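# Place the paper-filled crate inside the yellow-taped area

## Task

Carry the crate onto the area outlined in yellow tape so that it sits upright, its whole footprint lies within the tape without overlapping it, and every piece of paper is still inside. The crate must not tip over or be left leaning. It must stay put on its own once the robot lets go, with nothing from the robot holding it there.

## Robot and tools

ROBOT. A Hello Robot Stretch 3 with a single arm. It has a two-wheel base 0.33 m long and 0.34 m wide, a lift that slides up a mast, and a telescoping arm pointing out of the robot's right side. The arm cannot reach forward, so the base must drive to move the gripper ahead or back. Turns in place pivot about the point midway between the wheels, 0.05 m behind the front edge. With the arm in and the wrist folded, the swept circle has a radius of 0.28 m. An unfolded, level wrist reaches beyond it. The base cannot move sideways.

FRAMES. The base frame sits on the floor between the drive wheels: x ahead, y to the left, z up. The odometry frame is the base frame as it was when the scene began. hand_pose is reported in the base frame at the fingertip contact point. With all wrist joints at zero, that frame's x points up, y points back along the arm toward the mast, and z points to the robot's rear. The fingertips are round pads 0.04 m wide.

execute_actions. Arguments: "actions", a list holding one action or none, and optional "cameras" (names from head_camera, nav_camera, wrist_camera, all; left out, null or ["all"] means every camera, [] means none). An empty list moves nothing and only reports. An action may contain "base", "joints", or both, and these start at the same time.
- "base" carries exactly one relative command, measured from where the base last reported itself. {"translate_m": d} drives straight, d in metres from -1 to 1, positive forward. {"rotate_rad": d} turns in place, d in radians from -3.2 to 3.2, positive counter-clockwise (to the left).
- "joints" is one object mapping joint names to absolute targets: lift_m 0 to 1.1 (arm height on the mast), arm_m 0 to 0.52 (extension), wrist_yaw_rad -1.345 to 4.42 (0 is along the arm, positive turns toward the front, 3.0 is folded over the base), wrist_pitch_rad -1.57 to 0.451 (0 level, negative tips fingers down), wrist_roll_rad -2.911 to 2.911 (0 has the fingers side by side), gripper_m -0.089 to 0.179 (larger is wider; the real fingertip gap is 0.007 m less when almost shut and 0.025 m less when fully open, and zero below 0.007), head_pan_rad -3.953 to 1.73 (0 ahead, positive left, -1.57 faces the arm), head_tilt_rad -1.53 to 0.419 (negative looks down). The "done" tolerances are ±0.004 for lift, arm and gripper, ±0.02 for yaw, roll and the head, and ±0.05 for pitch.
- "contact_limits" takes only arm_m, as a motor effort percentage from 1 to 100, and ends the arm motion when the effort reaches it. Lower values are gentler, but very low values stop at once. It also caps the arm's holding force until the next action.
If a key is unknown or a value is out of range, the whole call is refused. A joint or base left out of an action may still be pushing toward an earlier target. No action runs past 15 s. Once a result reports a stop, the rest of that reply's motion, wait and finished_scene calls are skipped.

wait: {"seconds": 0 to 10}. Commands nothing and returns the same report as an empty action.

zoom_image: {"camera": name, "region": [x0, y0, x1, y1]} in pixels of that camera's most recent full image, origin at the top left, at most 504 by 504.

finished_scene: {"scene": n}. Ends the current scene for good and reports whether the task succeeded. The crate must already be correctly placed and stay that way. Replying with no tool call ends everything.

RESULT LINES. base_status and joint_status give how each motion ended: done (for the base, the wheels turned the full amount, slip included), off_target (stopped short, may still push), contact_stop, time_out, torque_fault. on_its_own covers anything not commanded in this call; its "held at" value is the held target, not the actual position. base_odometry counts wheel rotation, so slipping shows up as motion. turned_by_wheels and turned_by_imu give the turn since the last report. base_tilt is in degrees, forward and right positive, and each has a fixed bias of up to about 4 degrees. motor_effort is a percentage, positive toward larger joint values, with the peak in brackets; readings are noisy and biased. An effort outside the rest range suggests pushing or carrying. Positive wheel effort drives forward. lidar_m gives 12 distances in 30-degree sectors, counter-clockwise from straight ahead (4th left, 7th behind, 10th right), in a plane 0.17 m high; it is blind to clear objects and can be partly hidden by the robot. wrist_depth_mm (45 to 1000) and head_depth_mm (280 to 4000) are 7x7 grids of median depth, read from the top left; "-" means no reading. The head camera and nav camera follow the head joints. The wrist camera rides on the gripper. Calibration is listed for each camera and has small errors.

HANDLING. To grasp, send gripper_m smaller than the object's width; smaller squeezes harder, and a stall guard can weaken the grip. To let go, open to at least 0.02 above the touch value. Neither the reading nor a done status confirms a hold. When the arm or lift hits something firmly, it stops and goes slack until its next command; a slack lift can sink under a load. The wrist, head and base have no contact stop. A wrist pushing hard for several seconds shuts its servo off for 10 s.

SAFETY. Fold or unfold the wrist only with lift_m between 0.32 and 0.95, wrist_pitch_rad -0.4 and roll near 0. After folding, the lift may go down to 0.25. If yaw is below -0.4, keep pitch at -0.5 or lower. Pushing into something rigid with the gripper above roughly 0.45 m, pushing again after a contact_stop, or driving while gripping something fixed can tip the robot. If it snags or leans, reverse in small steps, pull the gripper away, and lower the lift to about 0.2. Full base speed is allowed only when stowed (lift below 0.30, arm below 0.03, yaw above 2.54). Otherwise it is limited to 0.10 m/s and 0.63 rad/s. The robot holds its last command while you think, and loose objects may be nudged now and then. Avoid drops, slams, hard hits and spilling the paper.

Each tool is called after "Emit:" in YAML: its name, and indented under it one key for each argument.

## Session

Emit:
execute_actions:
  actions: []

Scene clock: 0.00 s.
base_odometry: x=+0.000 y=+0.000 heading=+0.000 (m, m, rad; odometry frame)
turned_by_wheels: +0.000 (rad since the last result)
turned_by_imu: +0.000 (rad since the last result)
base_tilt: forward=-2.1 right=-1.2 (deg)
lidar_m: 1.50 2.30 2.37 2.78 2.65 1.90 1.92 1.84 1.64 1.16 1.10 1.13
head_depth_mm: 1348 1346 1352 1364 1363 1367 1361 / 1517 1526 1534 1533 1538 1538 1551 / 1747 1765 1764 1784 1763 1776 1780 / 1964 2089 2082 2078 2100 2088 2019 / 2078 2432 2438 2442 2444 2454 2144 / 2071 2304 2334 2327 2372 2383 2121 / 2079 2192 2196 2218 2238 2264 2116
base_status: not commanded
joint_positions: lift_m=+0.325 arm_m=+0.002 wrist_yaw_rad=+2.950 wrist_pitch_rad=-0.436 wrist_roll_rad=+0.009 gripper_m=+0.037 head_pan_rad=-0.014 head_tilt_rad=+0.000
joint_status: not commanded
motor_effort: left_wheel=+1 right_wheel=-1 lift_m=+18 arm_m=+1 wrist_yaw_rad=+0 wrist_pitch_rad=+5 wrist_roll_rad=+0 gripper_m=+0 head_pan_rad=-1 head_tilt_rad=+3 (%)
hand_pose: x=+0.0212 y=+0.0708 z=+0.3339 quat_wxyz=(+0.219, +0.705, +0.085, +0.670) (m; base frame)
wrist_depth_mm: - - - - - - - / - - - - - - - / - - - - - - - / 951 - 898 900 893 880 870 / 722 721 741 704 695 689 684 / 590 584 - 585 588 567 565 / 498 504 - 506 473 482 480
pictures: head_camera (sideways: a quarter turn clockwise sets it upright), nav_camera (sideways: a quarter turn counterclockwise sets it upright), wrist_camera
Images, in order (width x height): head_camera 896x504, nav_camera 672x504, wrist_camera 644x364.

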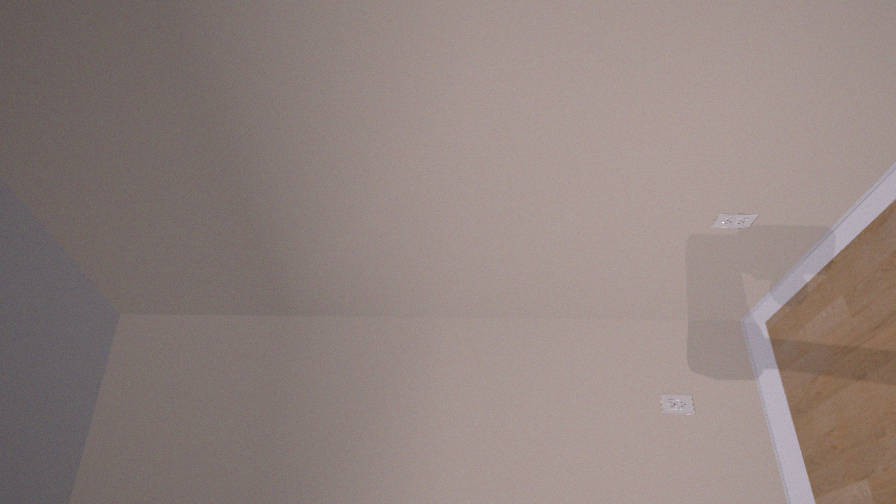

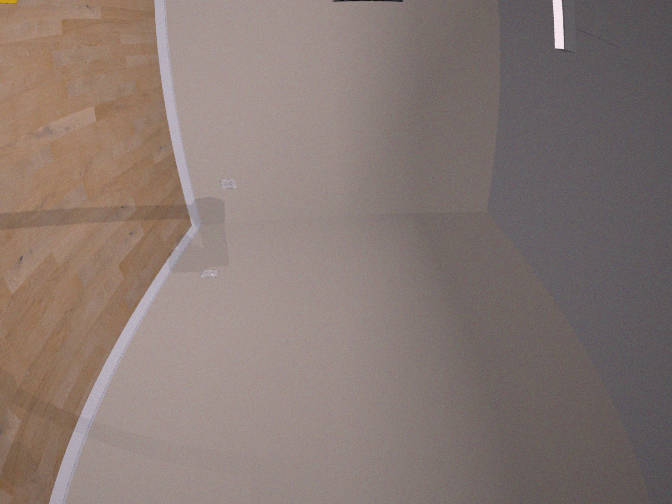

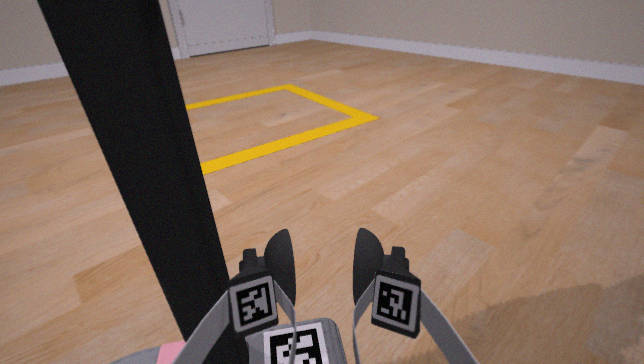

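Tape is to the left. Look around.

Emit:
execute_actions:
  actions:
    - {"joints":{"head_pan_rad":1.2,"head_tilt_rad":-0.8}}
  cameras: ["head_camera","nav_camera"]

Emit:
execute_actions:
  actions:
    - {"joints":{"head_pan_rad":-1.5,"head_tilt_rad":-0.8}}
  cameras: ["nav_camera"]

Emit:
execute_actions:
  actions:
    - {"joints":{"head_pan_rad":-3.3,"head_tilt_rad":-0.8}}
  cameras: ["nav_camera"]

Scene clock: 5.97 s.
base_odometry: x=+0.000 y=+0.000 heading=+0.000 (m, m, rad; odometry frame)
turned_by_wheels: +0.000 (rad since the last result)
turned_by_imu: +0.000 (rad since the last result)
base_tilt: forward=-2.2 right=-1.2 (deg)
lidar_m: 1.50 2.31 2.38 2.78 2.65 1.91 1.92 1.83 1.64 1.16 1.10 1.13
head_depth_mm: 2114 2388 2101 1735 1468 1282 1137 / 2269 2516 2108 1730 1471 1280 1139 / 2414 2597 2093 1711 1480 1281 1134 / 2589 2751 2106 1735 1475 1288 1135 / 2862 2708 2110 1734 1489 1287 1137 / 2994 2714 2129 1750 1487 1288 1137 / 2792 2704 2121 1747 1477 1280 1181
base_status: not commanded
joint_positions: lift_m=+0.325 arm_m=+0.002 wrist_yaw_rad=+2.950 wrist_pitch_rad=-0.436 wrist_roll_rad=+0.009 gripper_m=+0.037 head_pan_rad=+1.193 head_tilt_rad=-0.790
joint_status: all done
motor_effort: left_wheel=+0(0) right_wheel=+0(0) lift_m=+19(19) arm_m=+1(1) wrist_yaw_rad=+0(0) wrist_pitch_rad=+5(5) wrist_roll_rad=+0(0) gripper_m=+1(0) head_pan_rad=+2(32) head_tilt_rad=-5(38) (%)
hand_pose: x=+0.0212 y=+0.0708 z=+0.3339 quat_wxyz=(+0.219, +0.705, +0.085, +0.670) (m; base frame)
wrist_depth_mm: - - - - - - - / - - - - - - - / - - - - - - - / 922 - 913 898 886 877 856 / 724 717 730 704 699 691 681 / 592 591 - 575 586 570 563 / 499 503 - 504 474 484 484
pictures: head_camera (sideways: a quarter turn clockwise sets it upright), nav_camera (sideways: a quarter turn counterclockwise sets it upright)
camera_calibration (this result's frames):
head_camera: T_world_to_cam=[[-0.232045, -0.686213, -0.689396, 0.917934], [-0.942898, 0.332792, -0.0138846, 0.0288544], [0.238953, 0.646808, -0.724252, 0.899894], [0, 0, 0, 1]] pos_world=[0.0251758, 0.0382374, 1.28497]
nav_camera: T_world_to_cam=[[0.304862, 0.661555, 0.68513, -0.854373], [0.916662, -0.399024, -0.0225926, 0.0760912], [0.258437, 0.63492, -0.72807, 0.900343], [0, 0, 0, 1]] pos_world=[-0.0419659, 0.0239315, 1.24259]
Images, in order (width x height): head_camera 896x504, nav_camera 672x504.

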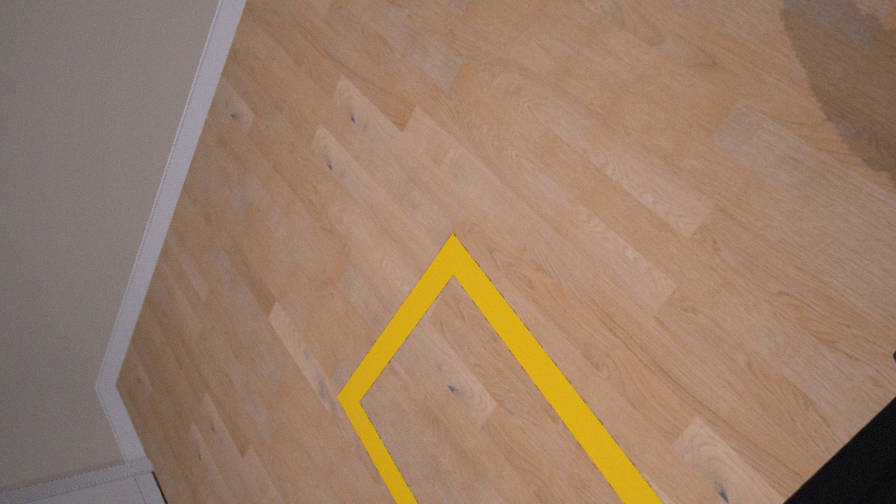

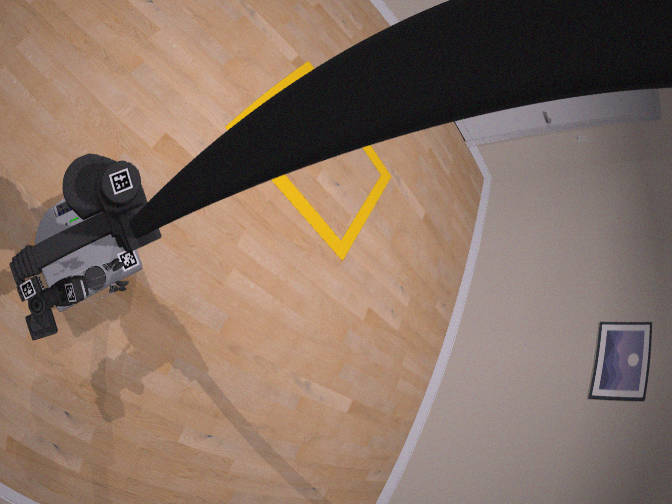

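Scene clock: 7.73 s.
base_odometry: x=+0.000 y=+0.000 heading=+0.000 (m, m, rad; odometry frame)
turned_by_wheels: +0.000 (rad since the last result)
turned_by_imu: +0.000 (rad since the last result)
base_tilt: forward=-2.1 right=-1.2 (deg)
lidar_m: 1.51 2.30 2.36 2.78 2.66 1.90 1.92 1.84 1.64 1.16 1.10 1.14
head_depth_mm: 1248 1466 1787 1737 1479 1276 1139 / 1178 1380 1658 1742 1489 1284 1133 / 1121 1298 1552 1705 1481 1287 1147 / 1066 1221 1448 1673 1484 1283 1157 / 1026 1168 1350 1627 1480 1285 1131 / 978 1112 1276 1507 1469 1288 1140 / 934 1058 1207 1409 1483 1291 1134
base_status: not commanded
joint_positions: lift_m=+0.325 arm_m=+0.002 wrist_yaw_rad=+2.950 wrist_pitch_rad=-0.436 wrist_roll_rad=+0.009 gripper_m=+0.037 head_pan_rad=-1.493 head_tilt_rad=-0.790
joint_status: all done
motor_effort: left_wheel=+0(0) right_wheel=+0(0) lift_m=+19(19) arm_m=+1(1) wrist_yaw_rad=+0(0) wrist_pitch_rad=+5(5) wrist_roll_rad=+0(0) gripper_m=+0(0) head_pan_rad=-4(32) head_tilt_rad=-4(4) (%)
hand_pose: x=+0.0212 y=+0.0708 z=+0.3339 quat_wxyz=(+0.219, +0.705, +0.085, +0.670) (m; base frame)
wrist_depth_mm: - - - - - - - / - - - - - - - / - - - - - - - / 936 - 910 892 884 875 867 / 724 714 748 705 701 693 687 / 591 582 - 582 585 568 563 / 501 505 - 506 475 488 485
pictures: nav_camera (sideways: a quarter turn counterclockwise sets it upright)
camera_calibration (this result's frames):
nav_camera: T_world_to_cam=[[0.0176699, -0.728506, 0.684812, -0.852207], [-0.998712, -0.0454479, -0.0225784, 0.0877565], [0.0475718, -0.683531, -0.72837, 0.902019], [0, 0, 0, 1]] pos_world=[0.0597911, -0.000291393, 1.24259]
Images, in order (width x height): nav_camera 672x504.

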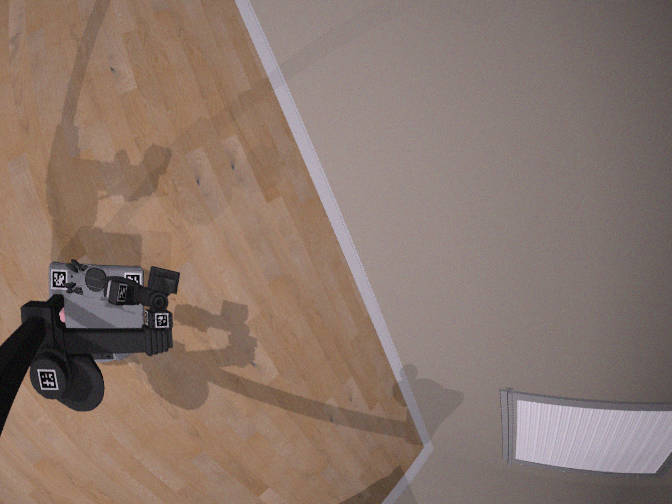

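Scene clock: 9.13 s.
base_odometry: x=+0.000 y=+0.000 heading=+0.000 (m, m, rad; odometry frame)
turned_by_wheels: +0.000 (rad since the last result)
turned_by_imu: +0.000 (rad since the last result)
base_tilt: forward=-2.1 right=-1.1 (deg)
lidar_m: 1.50 2.30 2.37 2.78 2.66 1.90 1.92 1.84 1.64 1.16 1.10 1.14
head_depth_mm: 2771 2748 2106 1721 1483 1279 1137 / 3064 2710 2099 1745 1476 1293 1168 / 3023 2613 2129 1738 1474 1288 - / 2060 2415 2110 1743 1475 1280 - / 1943 2227 2118 1737 1480 1290 1158 / 1798 2009 2121 1750 1494 1288 1146 / 1696 1884 2044 1760 1480 1291 1142
base_status: not commanded
joint_positions: lift_m=+0.325 arm_m=+0.002 wrist_yaw_rad=+2.950 wrist_pitch_rad=-0.436 wrist_roll_rad=+0.009 gripper_m=+0.037 head_pan_rad=-3.293 head_tilt_rad=-0.790
joint_status: all done
motor_effort: left_wheel=+0(0) right_wheel=+0(0) lift_m=+18(19) arm_m=+1(1) wrist_yaw_rad=+0(1) wrist_pitch_rad=+5(5) wrist_roll_rad=+0(0) gripper_m=+0(0) head_pan_rad=-3(32) head_tilt_rad=-5(6) (%)
hand_pose: x=+0.0212 y=+0.0708 z=+0.3339 quat_wxyz=(+0.219, +0.705, +0.085, +0.670) (m; base frame)
wrist_depth_mm: - - - - - - - / - - - - - - - / - - - - - - - / 927 - 903 896 877 875 872 / 724 726 729 699 704 694 692 / 587 591 - 575 577 573 568 / 502 507 - 505 474 484 481
pictures: nav_camera (sideways: a quarter turn counterclockwise sets it upright)
camera_calibration (this result's frames):
nav_camera: T_world_to_cam=[[-0.713504, 0.148303, 0.684776, -0.8477], [0.182635, 0.982922, -0.0225768, 0.0805481], [-0.676429, 0.108955, -0.728404, 0.906479], [0, 0, 0, 1]] pos_world=[-0.00637872, -0.0522214, 1.24259]
Images, in order (width x height): nav_camera 672x504.

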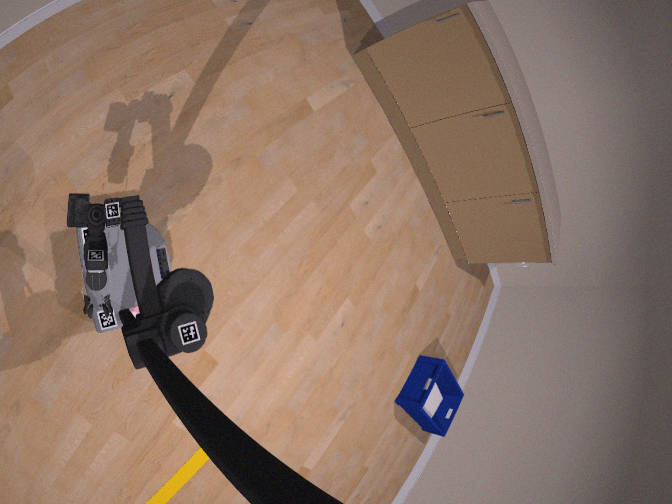

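Emit:
execute_actions:
  actions:
    - {"base":{"rotate_rad":2.4},"joints":{"head_pan_rad":0,"head_tilt_rad":-0.7,"lift_m":0.28}}
  cameras: []

Emit:
execute_actions:
  actions:
    - {"base":{"translate_m":1.0}}
  cameras: ["nav_camera","head_camera"]

Scene clock: 21.33 s.
base_odometry: x=+0.000 y=+0.000 heading=+2.400 (m, m, rad; odometry frame)
turned_by_wheels: +2.400 (rad since the last result)
turned_by_imu: +2.345 (rad since the last result)
base_tilt: forward=-2.2 right=-1.1 (deg)
lidar_m: 1.91 2.12 1.84 1.84 1.29 1.11 1.11 1.27 2.17 2.31 2.66 2.65
head_depth_mm: 2204 2467 2376 1896 1565 1335 1161 / 2294 2530 2415 1900 1570 1332 1160 / 2329 2636 2412 1902 1571 1336 1169 / 2409 2627 2241 1905 1575 1343 1166 / 2472 2693 2255 1880 1568 1339 1164 / 2544 2833 2326 1905 1565 1336 1153 / 2651 2968 2419 1902 1560 1336 1162
base_status: done
joint_positions: lift_m=+0.280 arm_m=+0.002 wrist_yaw_rad=+2.950 wrist_pitch_rad=-0.436 wrist_roll_rad=+0.009 gripper_m=+0.037 head_pan_rad=-0.007 head_tilt_rad=-0.704
joint_status: all done
motor_effort: left_wheel=-4(9) right_wheel=+5(14) lift_m=+10(17) arm_m=+1(1) wrist_yaw_rad=+0(0) wrist_pitch_rad=+5(5) wrist_roll_rad=+0(0) gripper_m=+0(0) head_pan_rad=+2(32) head_tilt_rad=+2(14) (%)
hand_pose: x=+0.0212 y=+0.0707 z=+0.2891 quat_wxyz=(+0.219, +0.705, +0.085, +0.670) (m; base frame)
wrist_depth_mm: - - - - - - - / - - - - - - - / - - - - - - - / 833 - 804 808 797 802 775 / 646 648 673 642 631 629 618 / 532 531 - 541 525 516 506 / 449 - - - 427 438 436
pictures: none
No camera images: the call's "cameras" was empty. Leave "cameras" out to get every camera's image.

Scene clock: 26.33 s.
base_odometry: x=-0.737 y=+0.676 heading=+2.400 (m, m, rad; odometry frame)
turned_by_wheels: +0.000 (rad since the last result)
turned_by_imu: +0.002 (rad since the last result)
base_tilt: forward=-2.1 right=-1.2 (deg)
lidar_m: 0.92 1.00 1.58 1.58 1.83 2.07 2.06 2.38 2.55 2.55 1.97 1.69
head_depth_mm: 1397 1568 1779 1899 1575 1331 1167 / 1442 1604 1836 1900 1569 1327 1170 / 1474 1655 1898 1892 1570 1337 1170 / 1510 1715 1934 1811 1576 1337 1170 / 1556 1789 1989 1678 1478 1338 1171 / 1618 1843 2127 1739 1504 1338 1169 / 1651 1906 2130 1889 1534 1345 1163
base_status: done
joint_positions: lift_m=+0.280 arm_m=+0.002 wrist_yaw_rad=+2.950 wrist_pitch_rad=-0.436 wrist_roll_rad=+0.009 gripper_m=+0.037 head_pan_rad=-0.007 head_tilt_rad=-0.704
joint_status: not commanded
motor_effort: left_wheel=-4(7) right_wheel=+5(13) lift_m=+11(11) arm_m=+0(1) wrist_yaw_rad=+0(0) wrist_pitch_rad=+5(5) wrist_roll_rad=+0(0) gripper_m=+0(0) head_pan_rad=+2(2) head_tilt_rad=+3(3) (%)
hand_pose: x=+0.0212 y=+0.0707 z=+0.2891 quat_wxyz=(+0.219, +0.705, +0.085, +0.670) (m; base frame)
wrist_depth_mm: - - - - - - - / - - - - - - - / - - - - - - - / 840 - 821 812 808 800 783 / 654 640 668 640 632 621 620 / 534 526 - 537 524 514 511 / 451 - - - 428 436 437
pictures: head_camera (sideways: a quarter turn clockwise sets it upright), nav_camera (sideways: a quarter turn counterclockwise sets it upright)
camera_calibration (this result's frames):
head_camera: T_world_to_cam=[[-0.661878, -0.0330183, -0.748884, 0.998083], [-0.0304473, 0.999389, -0.0171532, 0.0275456], [0.748993, 0.0114481, -0.662479, 0.816439], [0, 0, 0, 1]] pos_world=[0.0499412, -0.00392041, 1.28879]
nav_camera: T_world_to_cam=[[0.665655, -0.0437871, 0.744974, -0.934563], [-0.037401, -0.99898, -0.0252979, 0.0854357], [0.745322, -0.0110231, -0.666614, 0.817441], [0, 0, 0, 1]] pos_world=[0.0160357, 0.0534374, 1.2433]
Images, in order (width x height): head_camera 896x504, nav_camera 672x504.

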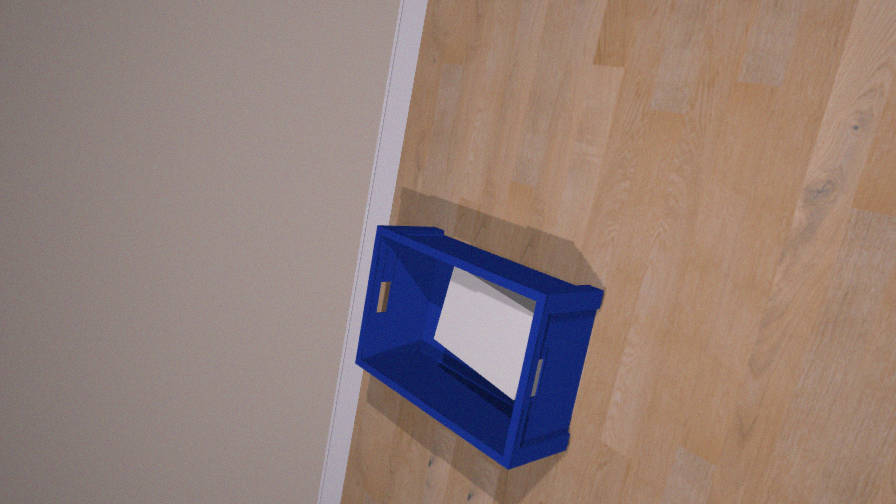

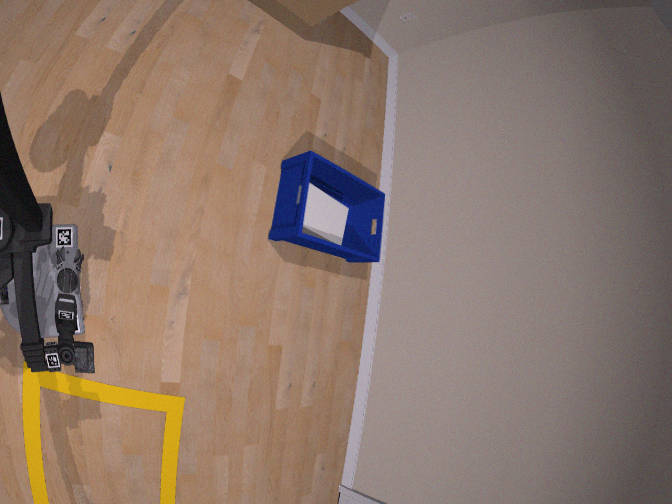

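Emit:
execute_actions:
  actions:
    - {"base":{"rotate_rad":0.88}}
  cameras: []

Emit:
execute_actions:
  actions:
    - {"base":{"translate_m":0.55}}
  cameras: []

Emit:
execute_actions:
  actions:
    - {"base":{"rotate_rad":0.5},"joints":{"lift_m":0.55,"wrist_pitch_rad":-0.4,"head_pan_rad":-1.57,"head_tilt_rad":-0.9}}
  cameras: []

Emit:
execute_actions:
  actions:
    - {"joints":{"wrist_yaw_rad":0}}
  cameras: []

Emit:
execute_actions:
  actions:
    - {"joints":{"wrist_pitch_rad":-1.5,"wrist_roll_rad":1.57,"gripper_m":0.12,"arm_m":0.35}}

Scene clock: 42.37 s.
base_odometry: x=-0.737 y=+0.676 heading=-3.004 (m, m, rad; odometry frame)
turned_by_wheels: +0.880 (rad since the last result)
turned_by_imu: +0.860 (rad since the last result)
base_tilt: forward=-2.2 right=-1.2 (deg)
lidar_m: 1.60 1.57 1.69 2.10 2.08 2.20 2.60 2.55 2.20 1.72 1.09 0.92
head_depth_mm: 2238 2419 2416 1899 1489 1333 1165 / 2256 2570 2418 1895 1567 1342 1169 / 2165 2449 2405 1896 1581 1334 1173 / 1968 1686 2055 1891 1566 1342 1170 / 1520 1587 1826 1888 1558 1338 1164 / 1526 1539 1738 1913 1570 1345 1167 / 1536 1470 1643 1833 1582 1340 1169
base_status: done
joint_positions: lift_m=+0.280 arm_m=+0.002 wrist_yaw_rad=+2.950 wrist_pitch_rad=-0.436 wrist_roll_rad=+0.009 gripper_m=+0.037 head_pan_rad=-0.007 head_tilt_rad=-0.704
joint_status: not commanded
motor_effort: left_wheel=-4(11) right_wheel=+4(13) lift_m=+12(12) arm_m=+0(0) wrist_yaw_rad=+0(1) wrist_pitch_rad=+5(5) wrist_roll_rad=+0(0) gripper_m=+0(1) head_pan_rad=+2(2) head_tilt_rad=+4(2) (%)
hand_pose: x=+0.0212 y=+0.0707 z=+0.2891 quat_wxyz=(+0.219, +0.705, +0.085, +0.670) (m; base frame)
wrist_depth_mm: - - - - - - - / - - - - - - - / - - - - - - - / 819 - 821 804 800 794 782 / 655 651 666 638 634 624 622 / 533 526 - 541 527 508 511 / 448 - - - 429 435 432
pictures: none
No camera images: the call's "cameras" was empty. Leave "cameras" out to get every camera's image.

Scene clock: 45.83 s.
base_odometry: x=-1.282 y=+0.600 heading=-3.004 (m, m, rad; odometry frame)
turned_by_wheels: +0.000 (rad since the last result)
turned_by_imu: +0.001 (rad since the last result)
base_tilt: forward=-2.1 right=-1.2 (deg)
lidar_m: 1.10 1.08 1.16 2.34 2.31 2.44 3.09 3.03 1.92 0.63 0.62 0.65
head_depth_mm: 1832 2035 2186 1912 1566 1344 1161 / 1769 2006 2227 1880 1558 1333 1163 / 1679 1900 2177 1896 1573 1338 1171 / 1619 1155 1362 1702 1576 1336 1159 / 1489 1096 1228 1437 1580 1326 1156 / 1417 1071 1171 1353 1540 1340 1165 / 1391 1031 1116 1292 1492 1335 1160
base_status: done
joint_positions: lift_m=+0.280 arm_m=+0.002 wrist_yaw_rad=+2.950 wrist_pitch_rad=-0.436 wrist_roll_rad=+0.009 gripper_m=+0.037 head_pan_rad=-0.007 head_tilt_rad=-0.704
joint_status: not commanded
motor_effort: left_wheel=-4(7) right_wheel=+5(13) lift_m=+11(11) arm_m=+0(0) wrist_yaw_rad=+0(1) wrist_pitch_rad=+5(5) wrist_roll_rad=+0(0) gripper_m=+0(0) head_pan_rad=+2(2) head_tilt_rad=+2(2) (%)
hand_pose: x=+0.0212 y=+0.0707 z=+0.2891 quat_wxyz=(+0.219, +0.705, +0.085, +0.670) (m; base frame)
wrist_depth_mm: - - - - - - 828 / - - - - - - 875 / - - - - - - 939 / 829 - 819 818 801 790 789 / 652 641 667 640 634 617 616 / 537 529 - 544 524 513 508 / 451 - - - 424 438 437
pictures: none
No camera images: the call's "cameras" was empty. Leave "cameras" out to get every camera's image.

Scene clock: 49.13 s.
base_odometry: x=-1.282 y=+0.600 heading=-2.504 (m, m, rad; odometry frame)
turned_by_wheels: +0.500 (rad since the last result)
turned_by_imu: +0.488 (rad since the last result)
base_tilt: forward=-2.2 right=-1.1 (deg)
lidar_m: 1.08 1.14 1.66 2.29 2.41 3.10 3.03 1.97 0.63 0.62 0.65 1.10
head_depth_mm: 1304 1519 1761 1591 1394 1233 1109 / 1318 1528 1772 1549 1376 1259 - / 1326 1566 1710 1426 1318 1258 - / 1336 1575 1703 1538 1323 1284 1114 / 1352 1586 1795 1524 1356 1242 1112 / 1366 1614 1820 1596 1397 1241 1112 / 1390 1632 1845 1596 1401 1235 1113
base_status: done
joint_positions: lift_m=+0.550 arm_m=+0.002 wrist_yaw_rad=+2.950 wrist_pitch_rad=-0.419 wrist_roll_rad=+0.009 gripper_m=+0.037 head_pan_rad=-1.563 head_tilt_rad=-0.889
joint_status: all done
motor_effort: left_wheel=-4(11) right_wheel=+5(13) lift_m=+26(29) arm_m=+0(0) wrist_yaw_rad=+0(0) wrist_pitch_rad=+7(7) wrist_roll_rad=+0(0) gripper_m=+0(0) head_pan_rad=-3(32) head_tilt_rad=-4(21) (%)
hand_pose: x=+0.0216 y=+0.0728 z=+0.5619 quat_wxyz=(+0.214, +0.705, +0.080, +0.671) (m; base frame)
wrist_depth_mm: - - - - - - - / - - - - - - - / - - - - - - - / - - - - - - - / - - - - - - - / 908 896 - 872 889 871 865 / 764 759 - 760 726 741 738
pictures: none
No camera images: the call's "cameras" was empty. Leave "cameras" out to get every camera's image.

Scene clock: 51.60 s.
base_odometry: x=-1.282 y=+0.600 heading=-2.504 (m, m, rad; odometry frame)
turned_by_wheels: +0.000 (rad since the last result)
turned_by_imu: +0.000 (rad since the last result)
base_tilt: forward=-2.1 right=-1.1 (deg)
lidar_m: 1.08 1.15 1.65 2.29 2.42 3.12 3.03 1.97 0.63 0.63 0.65 1.10
head_depth_mm: 1297 1526 1779 1587 1400 1234 1114 / 1319 1535 1778 1568 1366 1254 - / 1331 1555 1717 1427 1326 1258 - / 1345 1570 1693 1531 1333 1242 1129 / 1363 1597 1796 1543 1353 1238 1121 / 1371 1617 1826 1614 1396 1243 1119 / 1388 1630 1824 1590 1398 1242 1114
base_status: not commanded
joint_positions: lift_m=+0.550 arm_m=+0.002 wrist_yaw_rad=+0.002 wrist_pitch_rad=-0.419 wrist_roll_rad=+0.009 gripper_m=+0.037 head_pan_rad=-1.563 head_tilt_rad=-0.889
joint_status: all done
motor_effort: left_wheel=-4(4) right_wheel=+6(5) lift_m=+25(26) arm_m=+1(0) wrist_yaw_rad=-3(3) wrist_pitch_rad=+7(7) wrist_roll_rad=+0(0) gripper_m=+0(1) head_pan_rad=-3(3) head_tilt_rad=-5(5) (%)
hand_pose: x=-0.0211 y=-0.3715 z=+0.5619 quat_wxyz=(+0.689, +0.147, -0.694, -0.148) (m; base frame)
wrist_depth_mm: - - - - - - - / - - - - - - - / - - - - - - - / - - - - - - - / - - - 811 - - - / 914 894 693 675 895 879 867 / 758 749 682 651 661 745 727
pictures: none
No camera images: the call's "cameras" was empty. Leave "cameras" out to get every camera's image.

Scene clock: 55.37 s.
base_odometry: x=-1.282 y=+0.600 heading=-2.504 (m, m, rad; odometry frame)
turned_by_wheels: +0.000 (rad since the last result)
turned_by_imu: +0.000 (rad since the last result)
base_tilt: forward=-2.1 right=-1.2 (deg)
lidar_m: 1.08 1.14 1.65 2.29 2.42 3.12 3.02 1.97 0.63 0.63 0.65 1.10
head_depth_mm: 1303 1518 1762 1591 1389 1236 1105 / 1314 1541 1781 1610 - - - / 1329 1563 1705 - 1318 1237 1134 / 1349 1571 1691 1562 1329 1241 1122 / 1361 1581 1812 1541 1350 1240 1113 / 1369 1609 1837 1600 1395 1243 1119 / 1390 1625 1833 1614 1400 1241 1110
base_status: not commanded
joint_positions: lift_m=+0.550 arm_m=+0.350 wrist_yaw_rad=+0.000 wrist_pitch_rad=-1.493 wrist_roll_rad=+1.566 gripper_m=+0.120 head_pan_rad=-1.563 head_tilt_rad=-0.889
joint_status: all done
motor_effort: left_wheel=-4(4) right_wheel=+5(5) lift_m=+26(26) arm_m=+6(6) wrist_yaw_rad=+0(2) wrist_pitch_rad=-2(6) wrist_roll_rad=+1(2) gripper_m=+0(80) head_pan_rad=-2(2) head_tilt_rad=-4(5) (%)
hand_pose: x=-0.0215 y=-0.4902 z=+0.4309 quat_wxyz=(+0.002, +0.001, -0.734, -0.679) (m; base frame)
wrist_depth_mm: 617 601 583 571 557 544 535 / 434 411 467 584 574 561 - / 465 459 461 593 586 571 - / 476 462 461 613 593 583 - / 579 476 478 616 611 595 577 / 594 624 506 638 621 596 591 / 466 430 462 653 625 618 594
pictures: head_camera (sideways: a quarter turn clockwise sets it upright), nav_camera (sideways: a quarter turn counterclockwise sets it upright), wrist_camera
camera_calibration (this result's frames):
head_camera: T_world_to_cam=[[-0.0436766, 0.788042, -0.61407, 0.818635], [0.998817, 0.047592, -0.009967, 0.0119081], [0.0213704, -0.613779, -0.789189, 0.985663], [0, 0, 0, 1]] pos_world=[0.00279714, -0.0407057, 1.28069]
nav_camera: T_world_to_cam=[[-0.0330715, -0.792148, 0.609432, -0.753678], [-0.999452, 0.026918, -0.0192479, 0.0834224], [-0.00115751, -0.609735, -0.792604, 0.985844], [0, 0, 0, 1]] pos_world=[0.0595926, 0.00183393, 1.24231]
wrist_camera: T_world_to_cam=[[0.024919, 0.995996, -0.0858511, 0.529601], [0.993716, -0.0153049, 0.110876, 0.015482], [0.109118, -0.0880745, -0.990119, 0.545703], [0, 0, 0, 1]] pos_world=[-0.0881279, -0.479181, 0.584062]
Images, in order (width x height): head_camera 896x504, nav_camera 672x504, wrist_camera 644x364.

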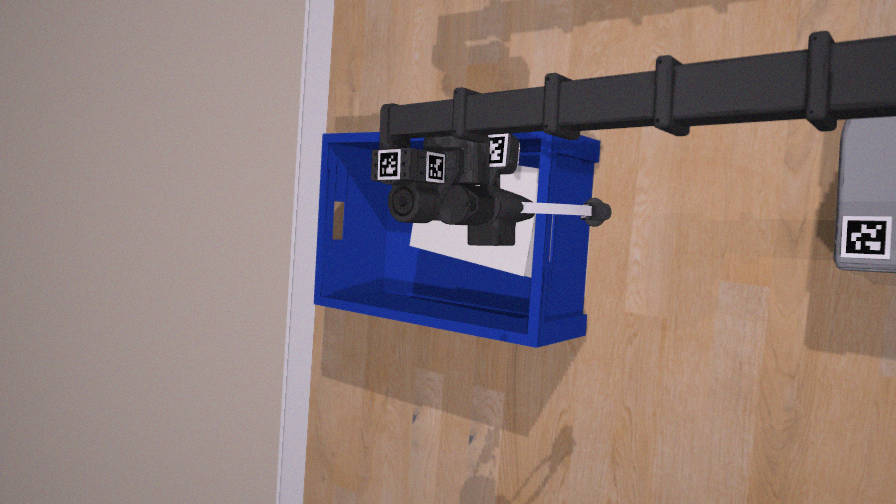

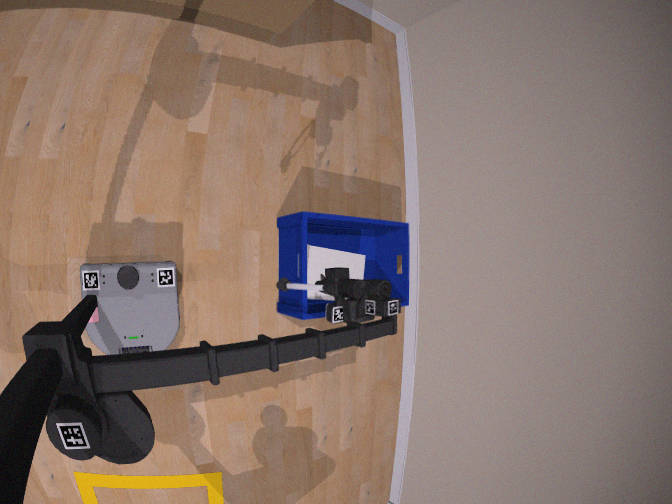

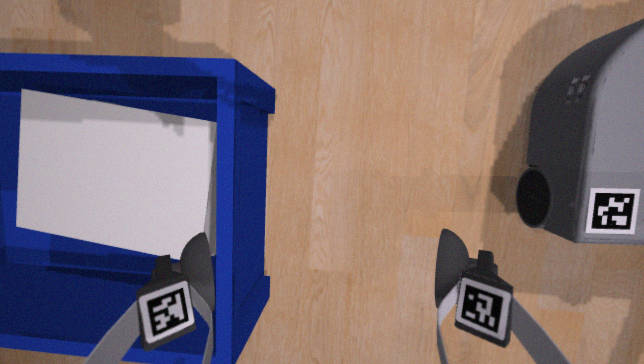

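Emit:
execute_actions:
  actions:
    - {"joints":{"arm_m":0.495}}
  cameras: ["wrist_camera"]

Emit:
execute_actions:
  actions:
    - {"joints":{"lift_m":0.28}}
  cameras: ["wrist_camera","head_camera"]

Scene clock: 62.20 s.
base_odometry: x=-1.282 y=+0.600 heading=-2.504 (m, m, rad; odometry frame)
turned_by_wheels: +0.000 (rad since the last result)
turned_by_imu: +0.000 (rad since the last result)
base_tilt: forward=-2.2 right=-1.1 (deg)
lidar_m: 1.08 1.14 1.66 2.30 2.42 3.09 3.03 1.97 0.63 0.63 0.65 1.10
head_depth_mm: 1302 1513 1771 1607 1397 1238 1110 / 1317 1526 1768 1589 1350 - - / 1325 1557 1725 1395 1320 1231 1137 / 1344 1580 1677 1519 1337 1240 1128 / 1358 1606 1804 1532 1353 1235 1118 / 1372 1593 1828 1600 1396 1238 1112 / 1380 1625 1841 1609 1396 1249 1112
base_status: not commanded
joint_positions: lift_m=+0.550 arm_m=+0.495 wrist_yaw_rad=+0.000 wrist_pitch_rad=-1.493 wrist_roll_rad=+1.566 gripper_m=+0.120 head_pan_rad=-1.563 head_tilt_rad=-0.889
joint_status: all done
motor_effort: left_wheel=-3(4) right_wheel=+5(5) lift_m=+26(26) arm_m=+6(7) wrist_yaw_rad=+0(0) wrist_pitch_rad=-2(2) wrist_roll_rad=+1(1) gripper_m=+0(0) head_pan_rad=-3(3) head_tilt_rad=-5(5) (%)
hand_pose: x=-0.0215 y=-0.6351 z=+0.4309 quat_wxyz=(+0.002, +0.001, -0.734, -0.680) (m; base frame)
wrist_depth_mm: 612 601 585 568 560 542 533 / 469 438 404 382 567 551 548 / 616 456 442 483 586 561 554 / 624 465 449 448 586 577 568 / 626 473 458 457 597 590 579 / 571 613 617 625 617 600 588 / 457 426 447 480 630 622 601
pictures: wrist_camera
camera_calibration (this result's frames):
wrist_camera: T_world_to_cam=[[0.0249683, 0.996035, -0.0853823, 0.673721], [0.993715, -0.015406, 0.110871, 0.0132024], [0.109116, -0.0876139, -0.99016, 0.533256], [0, 0, 0, 1]] pos_world=[-0.0881276, -0.624126, 0.584069]
Images, in order (width x height): wrist_camera 644x364.

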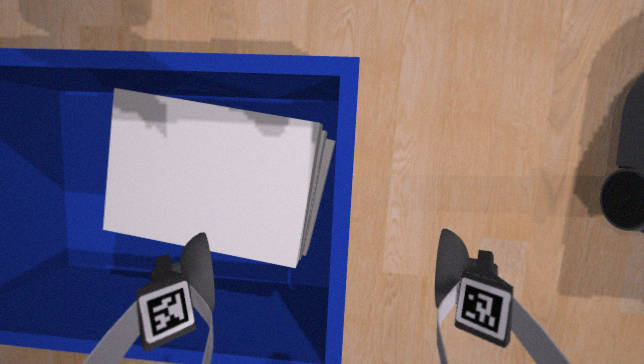

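Scene clock: 65.47 s.
base_odometry: x=-1.282 y=+0.600 heading=-2.504 (m, m, rad; odometry frame)
turned_by_wheels: +0.000 (rad since the last result)
turned_by_imu: +0.000 (rad since the last result)
base_tilt: forward=-2.1 right=-1.2 (deg)
lidar_m: 1.08 1.15 1.66 2.30 2.42 3.10 3.02 1.96 0.63 0.63 0.65 1.11
head_depth_mm: 1305 1534 1769 1586 1387 1234 1108 / 1307 1535 1777 1552 1401 1241 1127 / 1327 1562 1724 1657 1317 1232 1139 / 1336 1563 1686 1564 1322 1241 1132 / 1348 1590 1808 1541 1349 1240 1113 / 1370 1603 1830 1610 1392 1245 1118 / 1382 1625 1825 1619 1406 1254 1116
base_status: not commanded
joint_positions: lift_m=+0.281 arm_m=+0.495 wrist_yaw_rad=+0.000 wrist_pitch_rad=-1.493 wrist_roll_rad=+1.566 gripper_m=+0.120 head_pan_rad=-1.563 head_tilt_rad=-0.889
joint_status: lift_m contact_stop (moved -0.269 of -0.270)
on_its_own: lift_m is slack since a contact_stop, until your next command for it
motor_effort: left_wheel=-4(4) right_wheel=+6(5) lift_m=+18(21) arm_m=+6(6) wrist_yaw_rad=+0(0) wrist_pitch_rad=-2(2) wrist_roll_rad=+1(2) gripper_m=-1(1) head_pan_rad=-3(2) head_tilt_rad=-6(4) (%)
hand_pose: x=-0.0215 y=-0.6351 z=+0.1623 quat_wxyz=(+0.002, +0.001, -0.734, -0.680) (m; base frame)
wrist_depth_mm: 232 224 215 96 299 294 288 / 169 167 295 98 306 300 293 / 172 169 164 100 311 306 300 / 177 172 168 101 320 312 306 / 180 176 172 104 328 317 310 / 184 181 176 106 333 323 316 / 190 185 183 109 340 335 323
pictures: head_camera (sideways: a quarter turn clockwise sets it upright), wrist_camera
camera_calibration (this result's frames):
head_camera: T_world_to_cam=[[-0.043675, 0.788042, -0.61407, 0.818635], [0.998817, 0.04759, -0.009967, 0.0119081], [0.0213692, -0.613779, -0.789188, 0.985663], [0, 0, 0, 1]] pos_world=[0.00279706, -0.0407057, 1.28069]
wrist_camera: T_world_to_cam=[[0.024971, 0.996035, -0.0853823, 0.650789], [0.993715, -0.0154088, 0.110871, 0.0429833], [0.109116, -0.0876142, -0.99016, 0.267273], [0, 0, 0, 1]] pos_world=[-0.0881276, -0.62413, 0.315443]
Images, in order (width x height): head_camera 896x504, wrist_camera 644x364.

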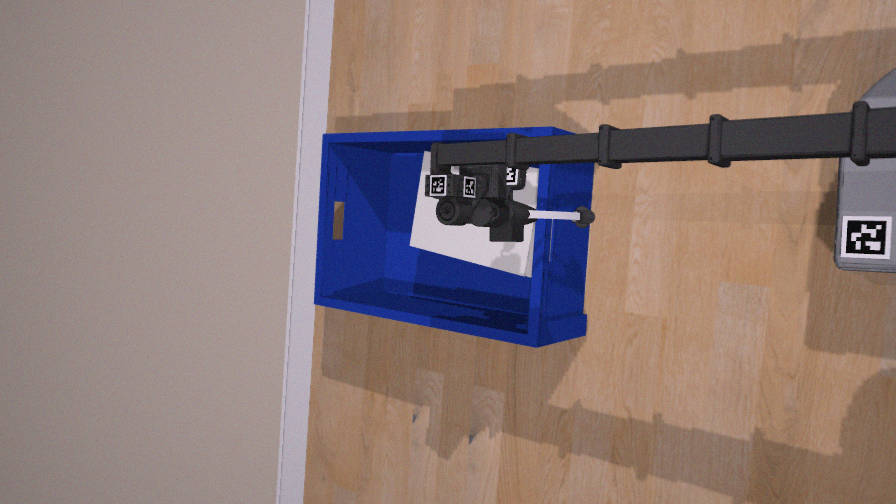

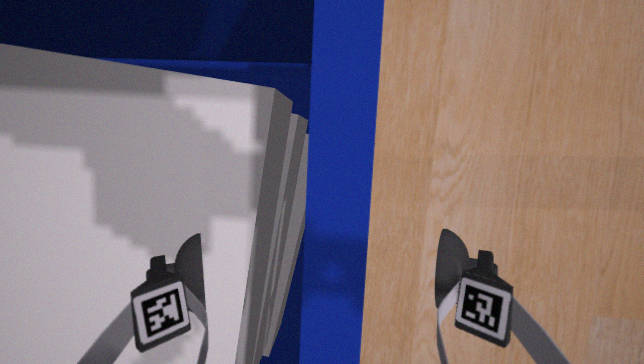

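Finger touches paper; raise slightly and close.

Emit:
execute_actions:
  actions:
    - {"joints":{"lift_m":0.30}}
  cameras: []

Emit:
execute_actions:
  actions:
    - {"joints":{"gripper_m":-0.03}}
  cameras: []

Emit:
execute_actions:
  actions:
    - {"joints":{"arm_m":0.2,"head_pan_rad":-2.3}}
  cameras: ["nav_camera","head_camera"]

Scene clock: 69.23 s.
base_odometry: x=-1.282 y=+0.600 heading=-2.504 (m, m, rad; odometry frame)
turned_by_wheels: +0.000 (rad since the last result)
turned_by_imu: +0.000 (rad since the last result)
base_tilt: forward=-2.1 right=-1.1 (deg)
lidar_m: 1.08 1.15 1.65 2.29 2.42 3.11 3.03 1.97 0.63 0.62 0.65 1.10
head_depth_mm: 1296 1510 1775 1589 1397 1238 1105 / 1314 1534 1775 1570 1391 1245 1128 / 1334 1551 1695 1662 1315 1243 1132 / 1342 1586 1693 1570 1321 1240 1136 / 1359 1581 1809 1535 1345 1245 1110 / 1370 1601 1830 1600 1393 1233 1115 / 1394 1628 1850 1608 1398 1240 1117
base_status: not commanded
joint_positions: lift_m=+0.300 arm_m=+0.495 wrist_yaw_rad=+0.000 wrist_pitch_rad=-1.493 wrist_roll_rad=+1.566 gripper_m=+0.120 head_pan_rad=-1.563 head_tilt_rad=-0.889
joint_status: all done
motor_effort: left_wheel=-4(4) right_wheel=+5(5) lift_m=+26(28) arm_m=+6(6) wrist_yaw_rad=+0(0) wrist_pitch_rad=-2(2) wrist_roll_rad=+1(1) gripper_m=+1(1) head_pan_rad=-3(3) head_tilt_rad=-5(5) (%)
hand_pose: x=-0.0215 y=-0.6351 z=+0.1809 quat_wxyz=(+0.002, +0.001, -0.734, -0.680) (m; base frame)
wrist_depth_mm: 231 224 215 112 317 313 304 / 187 185 304 115 326 316 310 / 191 187 182 117 330 323 316 / 195 191 186 120 337 330 321 / 200 195 191 122 345 335 327 / 204 200 195 125 352 338 335 / 209 205 201 128 359 353 341
pictures: none
No camera images: the call's "cameras" was empty. Leave "cameras" out to get every camera's image.

Scene clock: 71.23 s.
base_odometry: x=-1.282 y=+0.600 heading=-2.504 (m, m, rad; odometry frame)
turned_by_wheels: +0.000 (rad since the last result)
turned_by_imu: +0.000 (rad since the last result)
base_tilt: forward=-2.1 right=-1.1 (deg)
lidar_m: 1.08 1.15 1.65 2.29 2.42 3.11 3.03 1.96 0.63 0.63 0.65 1.10
head_depth_mm: 1303 1514 1786 1584 1382 1234 1110 / 1331 1537 1775 1555 1395 1251 1124 / 1330 1544 1718 1655 1325 1234 1132 / 1336 1575 1697 1566 1328 1233 1128 / 1359 1592 1809 1537 1349 1238 1108 / 1367 1603 1836 1593 1389 1236 1112 / 1383 1637 1831 1606 1397 1235 1119
base_status: not commanded
joint_positions: lift_m=+0.300 arm_m=+0.495 wrist_yaw_rad=-0.001 wrist_pitch_rad=-1.502 wrist_roll_rad=+1.570 gripper_m=-0.029 head_pan_rad=-1.563 head_tilt_rad=-0.889
joint_status: all done
motor_effort: left_wheel=-4(4) right_wheel=+5(5) lift_m=+25(26) arm_m=+6(6) wrist_yaw_rad=+1(1) wrist_pitch_rad=+1(4) wrist_roll_rad=+0(1) gripper_m=-20(95) head_pan_rad=-3(2) head_tilt_rad=-5(5) (%)
hand_pose: x=-0.0215 y=-0.6328 z=+0.1809 quat_wxyz=(+0.000, +0.000, -0.731, -0.683) (m; base frame)
wrist_depth_mm: 227 221 214 112 317 313 305 / 185 182 300 113 322 317 310 / 187 184 181 116 330 323 318 / 192 188 184 119 340 330 324 / 196 192 189 121 344 337 331 / 200 196 192 123 348 342 337 / 206 201 202 362 360 351 345
pictures: none
No camera images: the call's "cameras" was empty. Leave "cameras" out to get every camera's image.

Scene clock: 74.63 s.
base_odometry: x=-1.282 y=+0.600 heading=-2.504 (m, m, rad; odometry frame)
turned_by_wheels: +0.000 (rad since the last result)
turned_by_imu: +0.000 (rad since the last result)
base_tilt: forward=-2.2 right=-1.1 (deg)
lidar_m: 1.08 1.14 1.66 2.30 2.42 3.10 3.02 1.97 0.40 0.40 0.42 1.10
head_depth_mm: 2096 2248 1868 1594 1392 1239 1148 / 1953 2168 1862 1591 1392 1240 1142 / 1792 2065 1862 1597 1402 1235 - / 1655 1944 1874 1609 1397 1258 - / 1550 1786 1868 1602 1400 1203 1137 / 1453 1656 1847 1613 1223 1143 1113 / 1352 1546 1750 1482 1228 1123 1082
base_status: not commanded
joint_positions: lift_m=+0.300 arm_m=+0.201 wrist_yaw_rad=-0.003 wrist_pitch_rad=-1.331 wrist_roll_rad=+1.575 gripper_m=-0.029 head_pan_rad=-2.293 head_tilt_rad=-0.889
joint_status: all done
on_its_own: arm_m is at rest, and its effort (-17) is outside its rest range (-14 to +14); wrist_pitch_rad is at rest, and its effort (-56) is outside its rest range (-20 to +32)
motor_effort: left_wheel=-1(4) right_wheel=+1(5) lift_m=+26(26) arm_m=-17(22) wrist_yaw_rad=+4(4) wrist_pitch_rad=-56(72) wrist_roll_rad=-2(2) gripper_m=-30(33) head_pan_rad=-3(30) head_tilt_rad=-4(4) (%)
hand_pose: x=-0.0216 y=-0.3835 z=+0.1836 quat_wxyz=(-0.002, -0.003, -0.786, -0.618) (m; base frame)
wrist_depth_mm: 234 223 211 122 310 291 272 / 231 221 306 128 319 298 280 / 234 215 198 136 324 300 285 / 239 221 203 144 333 309 291 / 246 226 209 132 336 313 298 / 254 233 215 132 340 320 304 / 396 241 223 148 346 326 304
pictures: head_camera (sideways: a quarter turn clockwise sets it upright), nav_camera (sideways: a quarter turn counterclockwise sets it upright)
camera_calibration (this result's frames):
head_camera: T_world_to_cam=[[0.492863, 0.616445, -0.61407, 0.815362], [0.776145, -0.630476, -0.009967, 0.0132664], [-0.3933, -0.471695, -0.789188, 0.988193], [0, 0, 0, 1]] pos_world=[-0.0235015, -0.0281356, 1.28069]
nav_camera: T_world_to_cam=[[-0.5528, -0.568334, 0.609432, -0.750507], [-0.72694, 0.686431, -0.0192479, 0.08176], [-0.407394, -0.453661, -0.792604, 0.988322], [0, 0, 0, 1]] pos_world=[0.0471905, -0.0342985, 1.24231]
Images, in order (width x height): head_camera 896x504, nav_camera 672x504.

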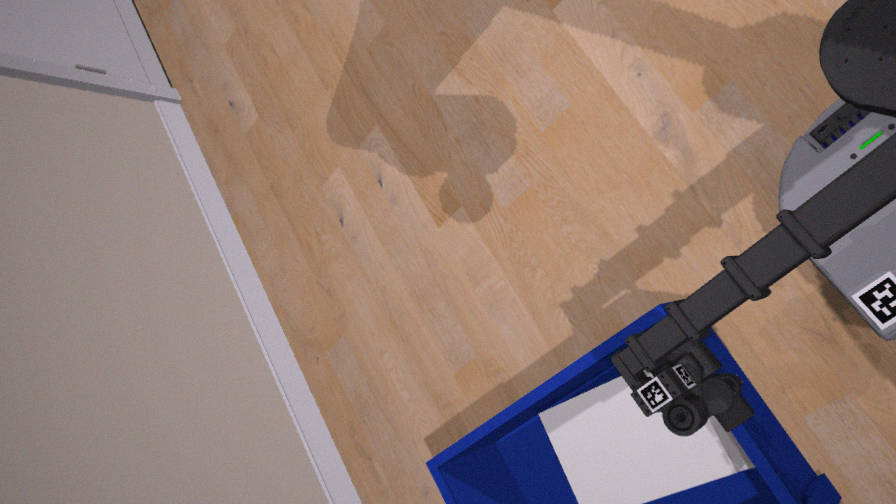

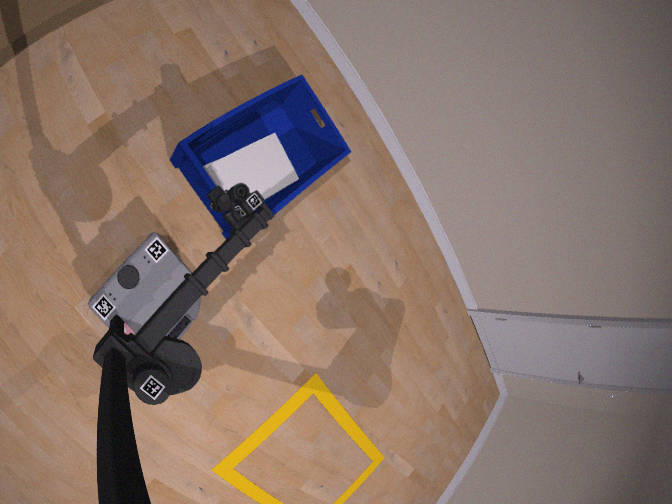

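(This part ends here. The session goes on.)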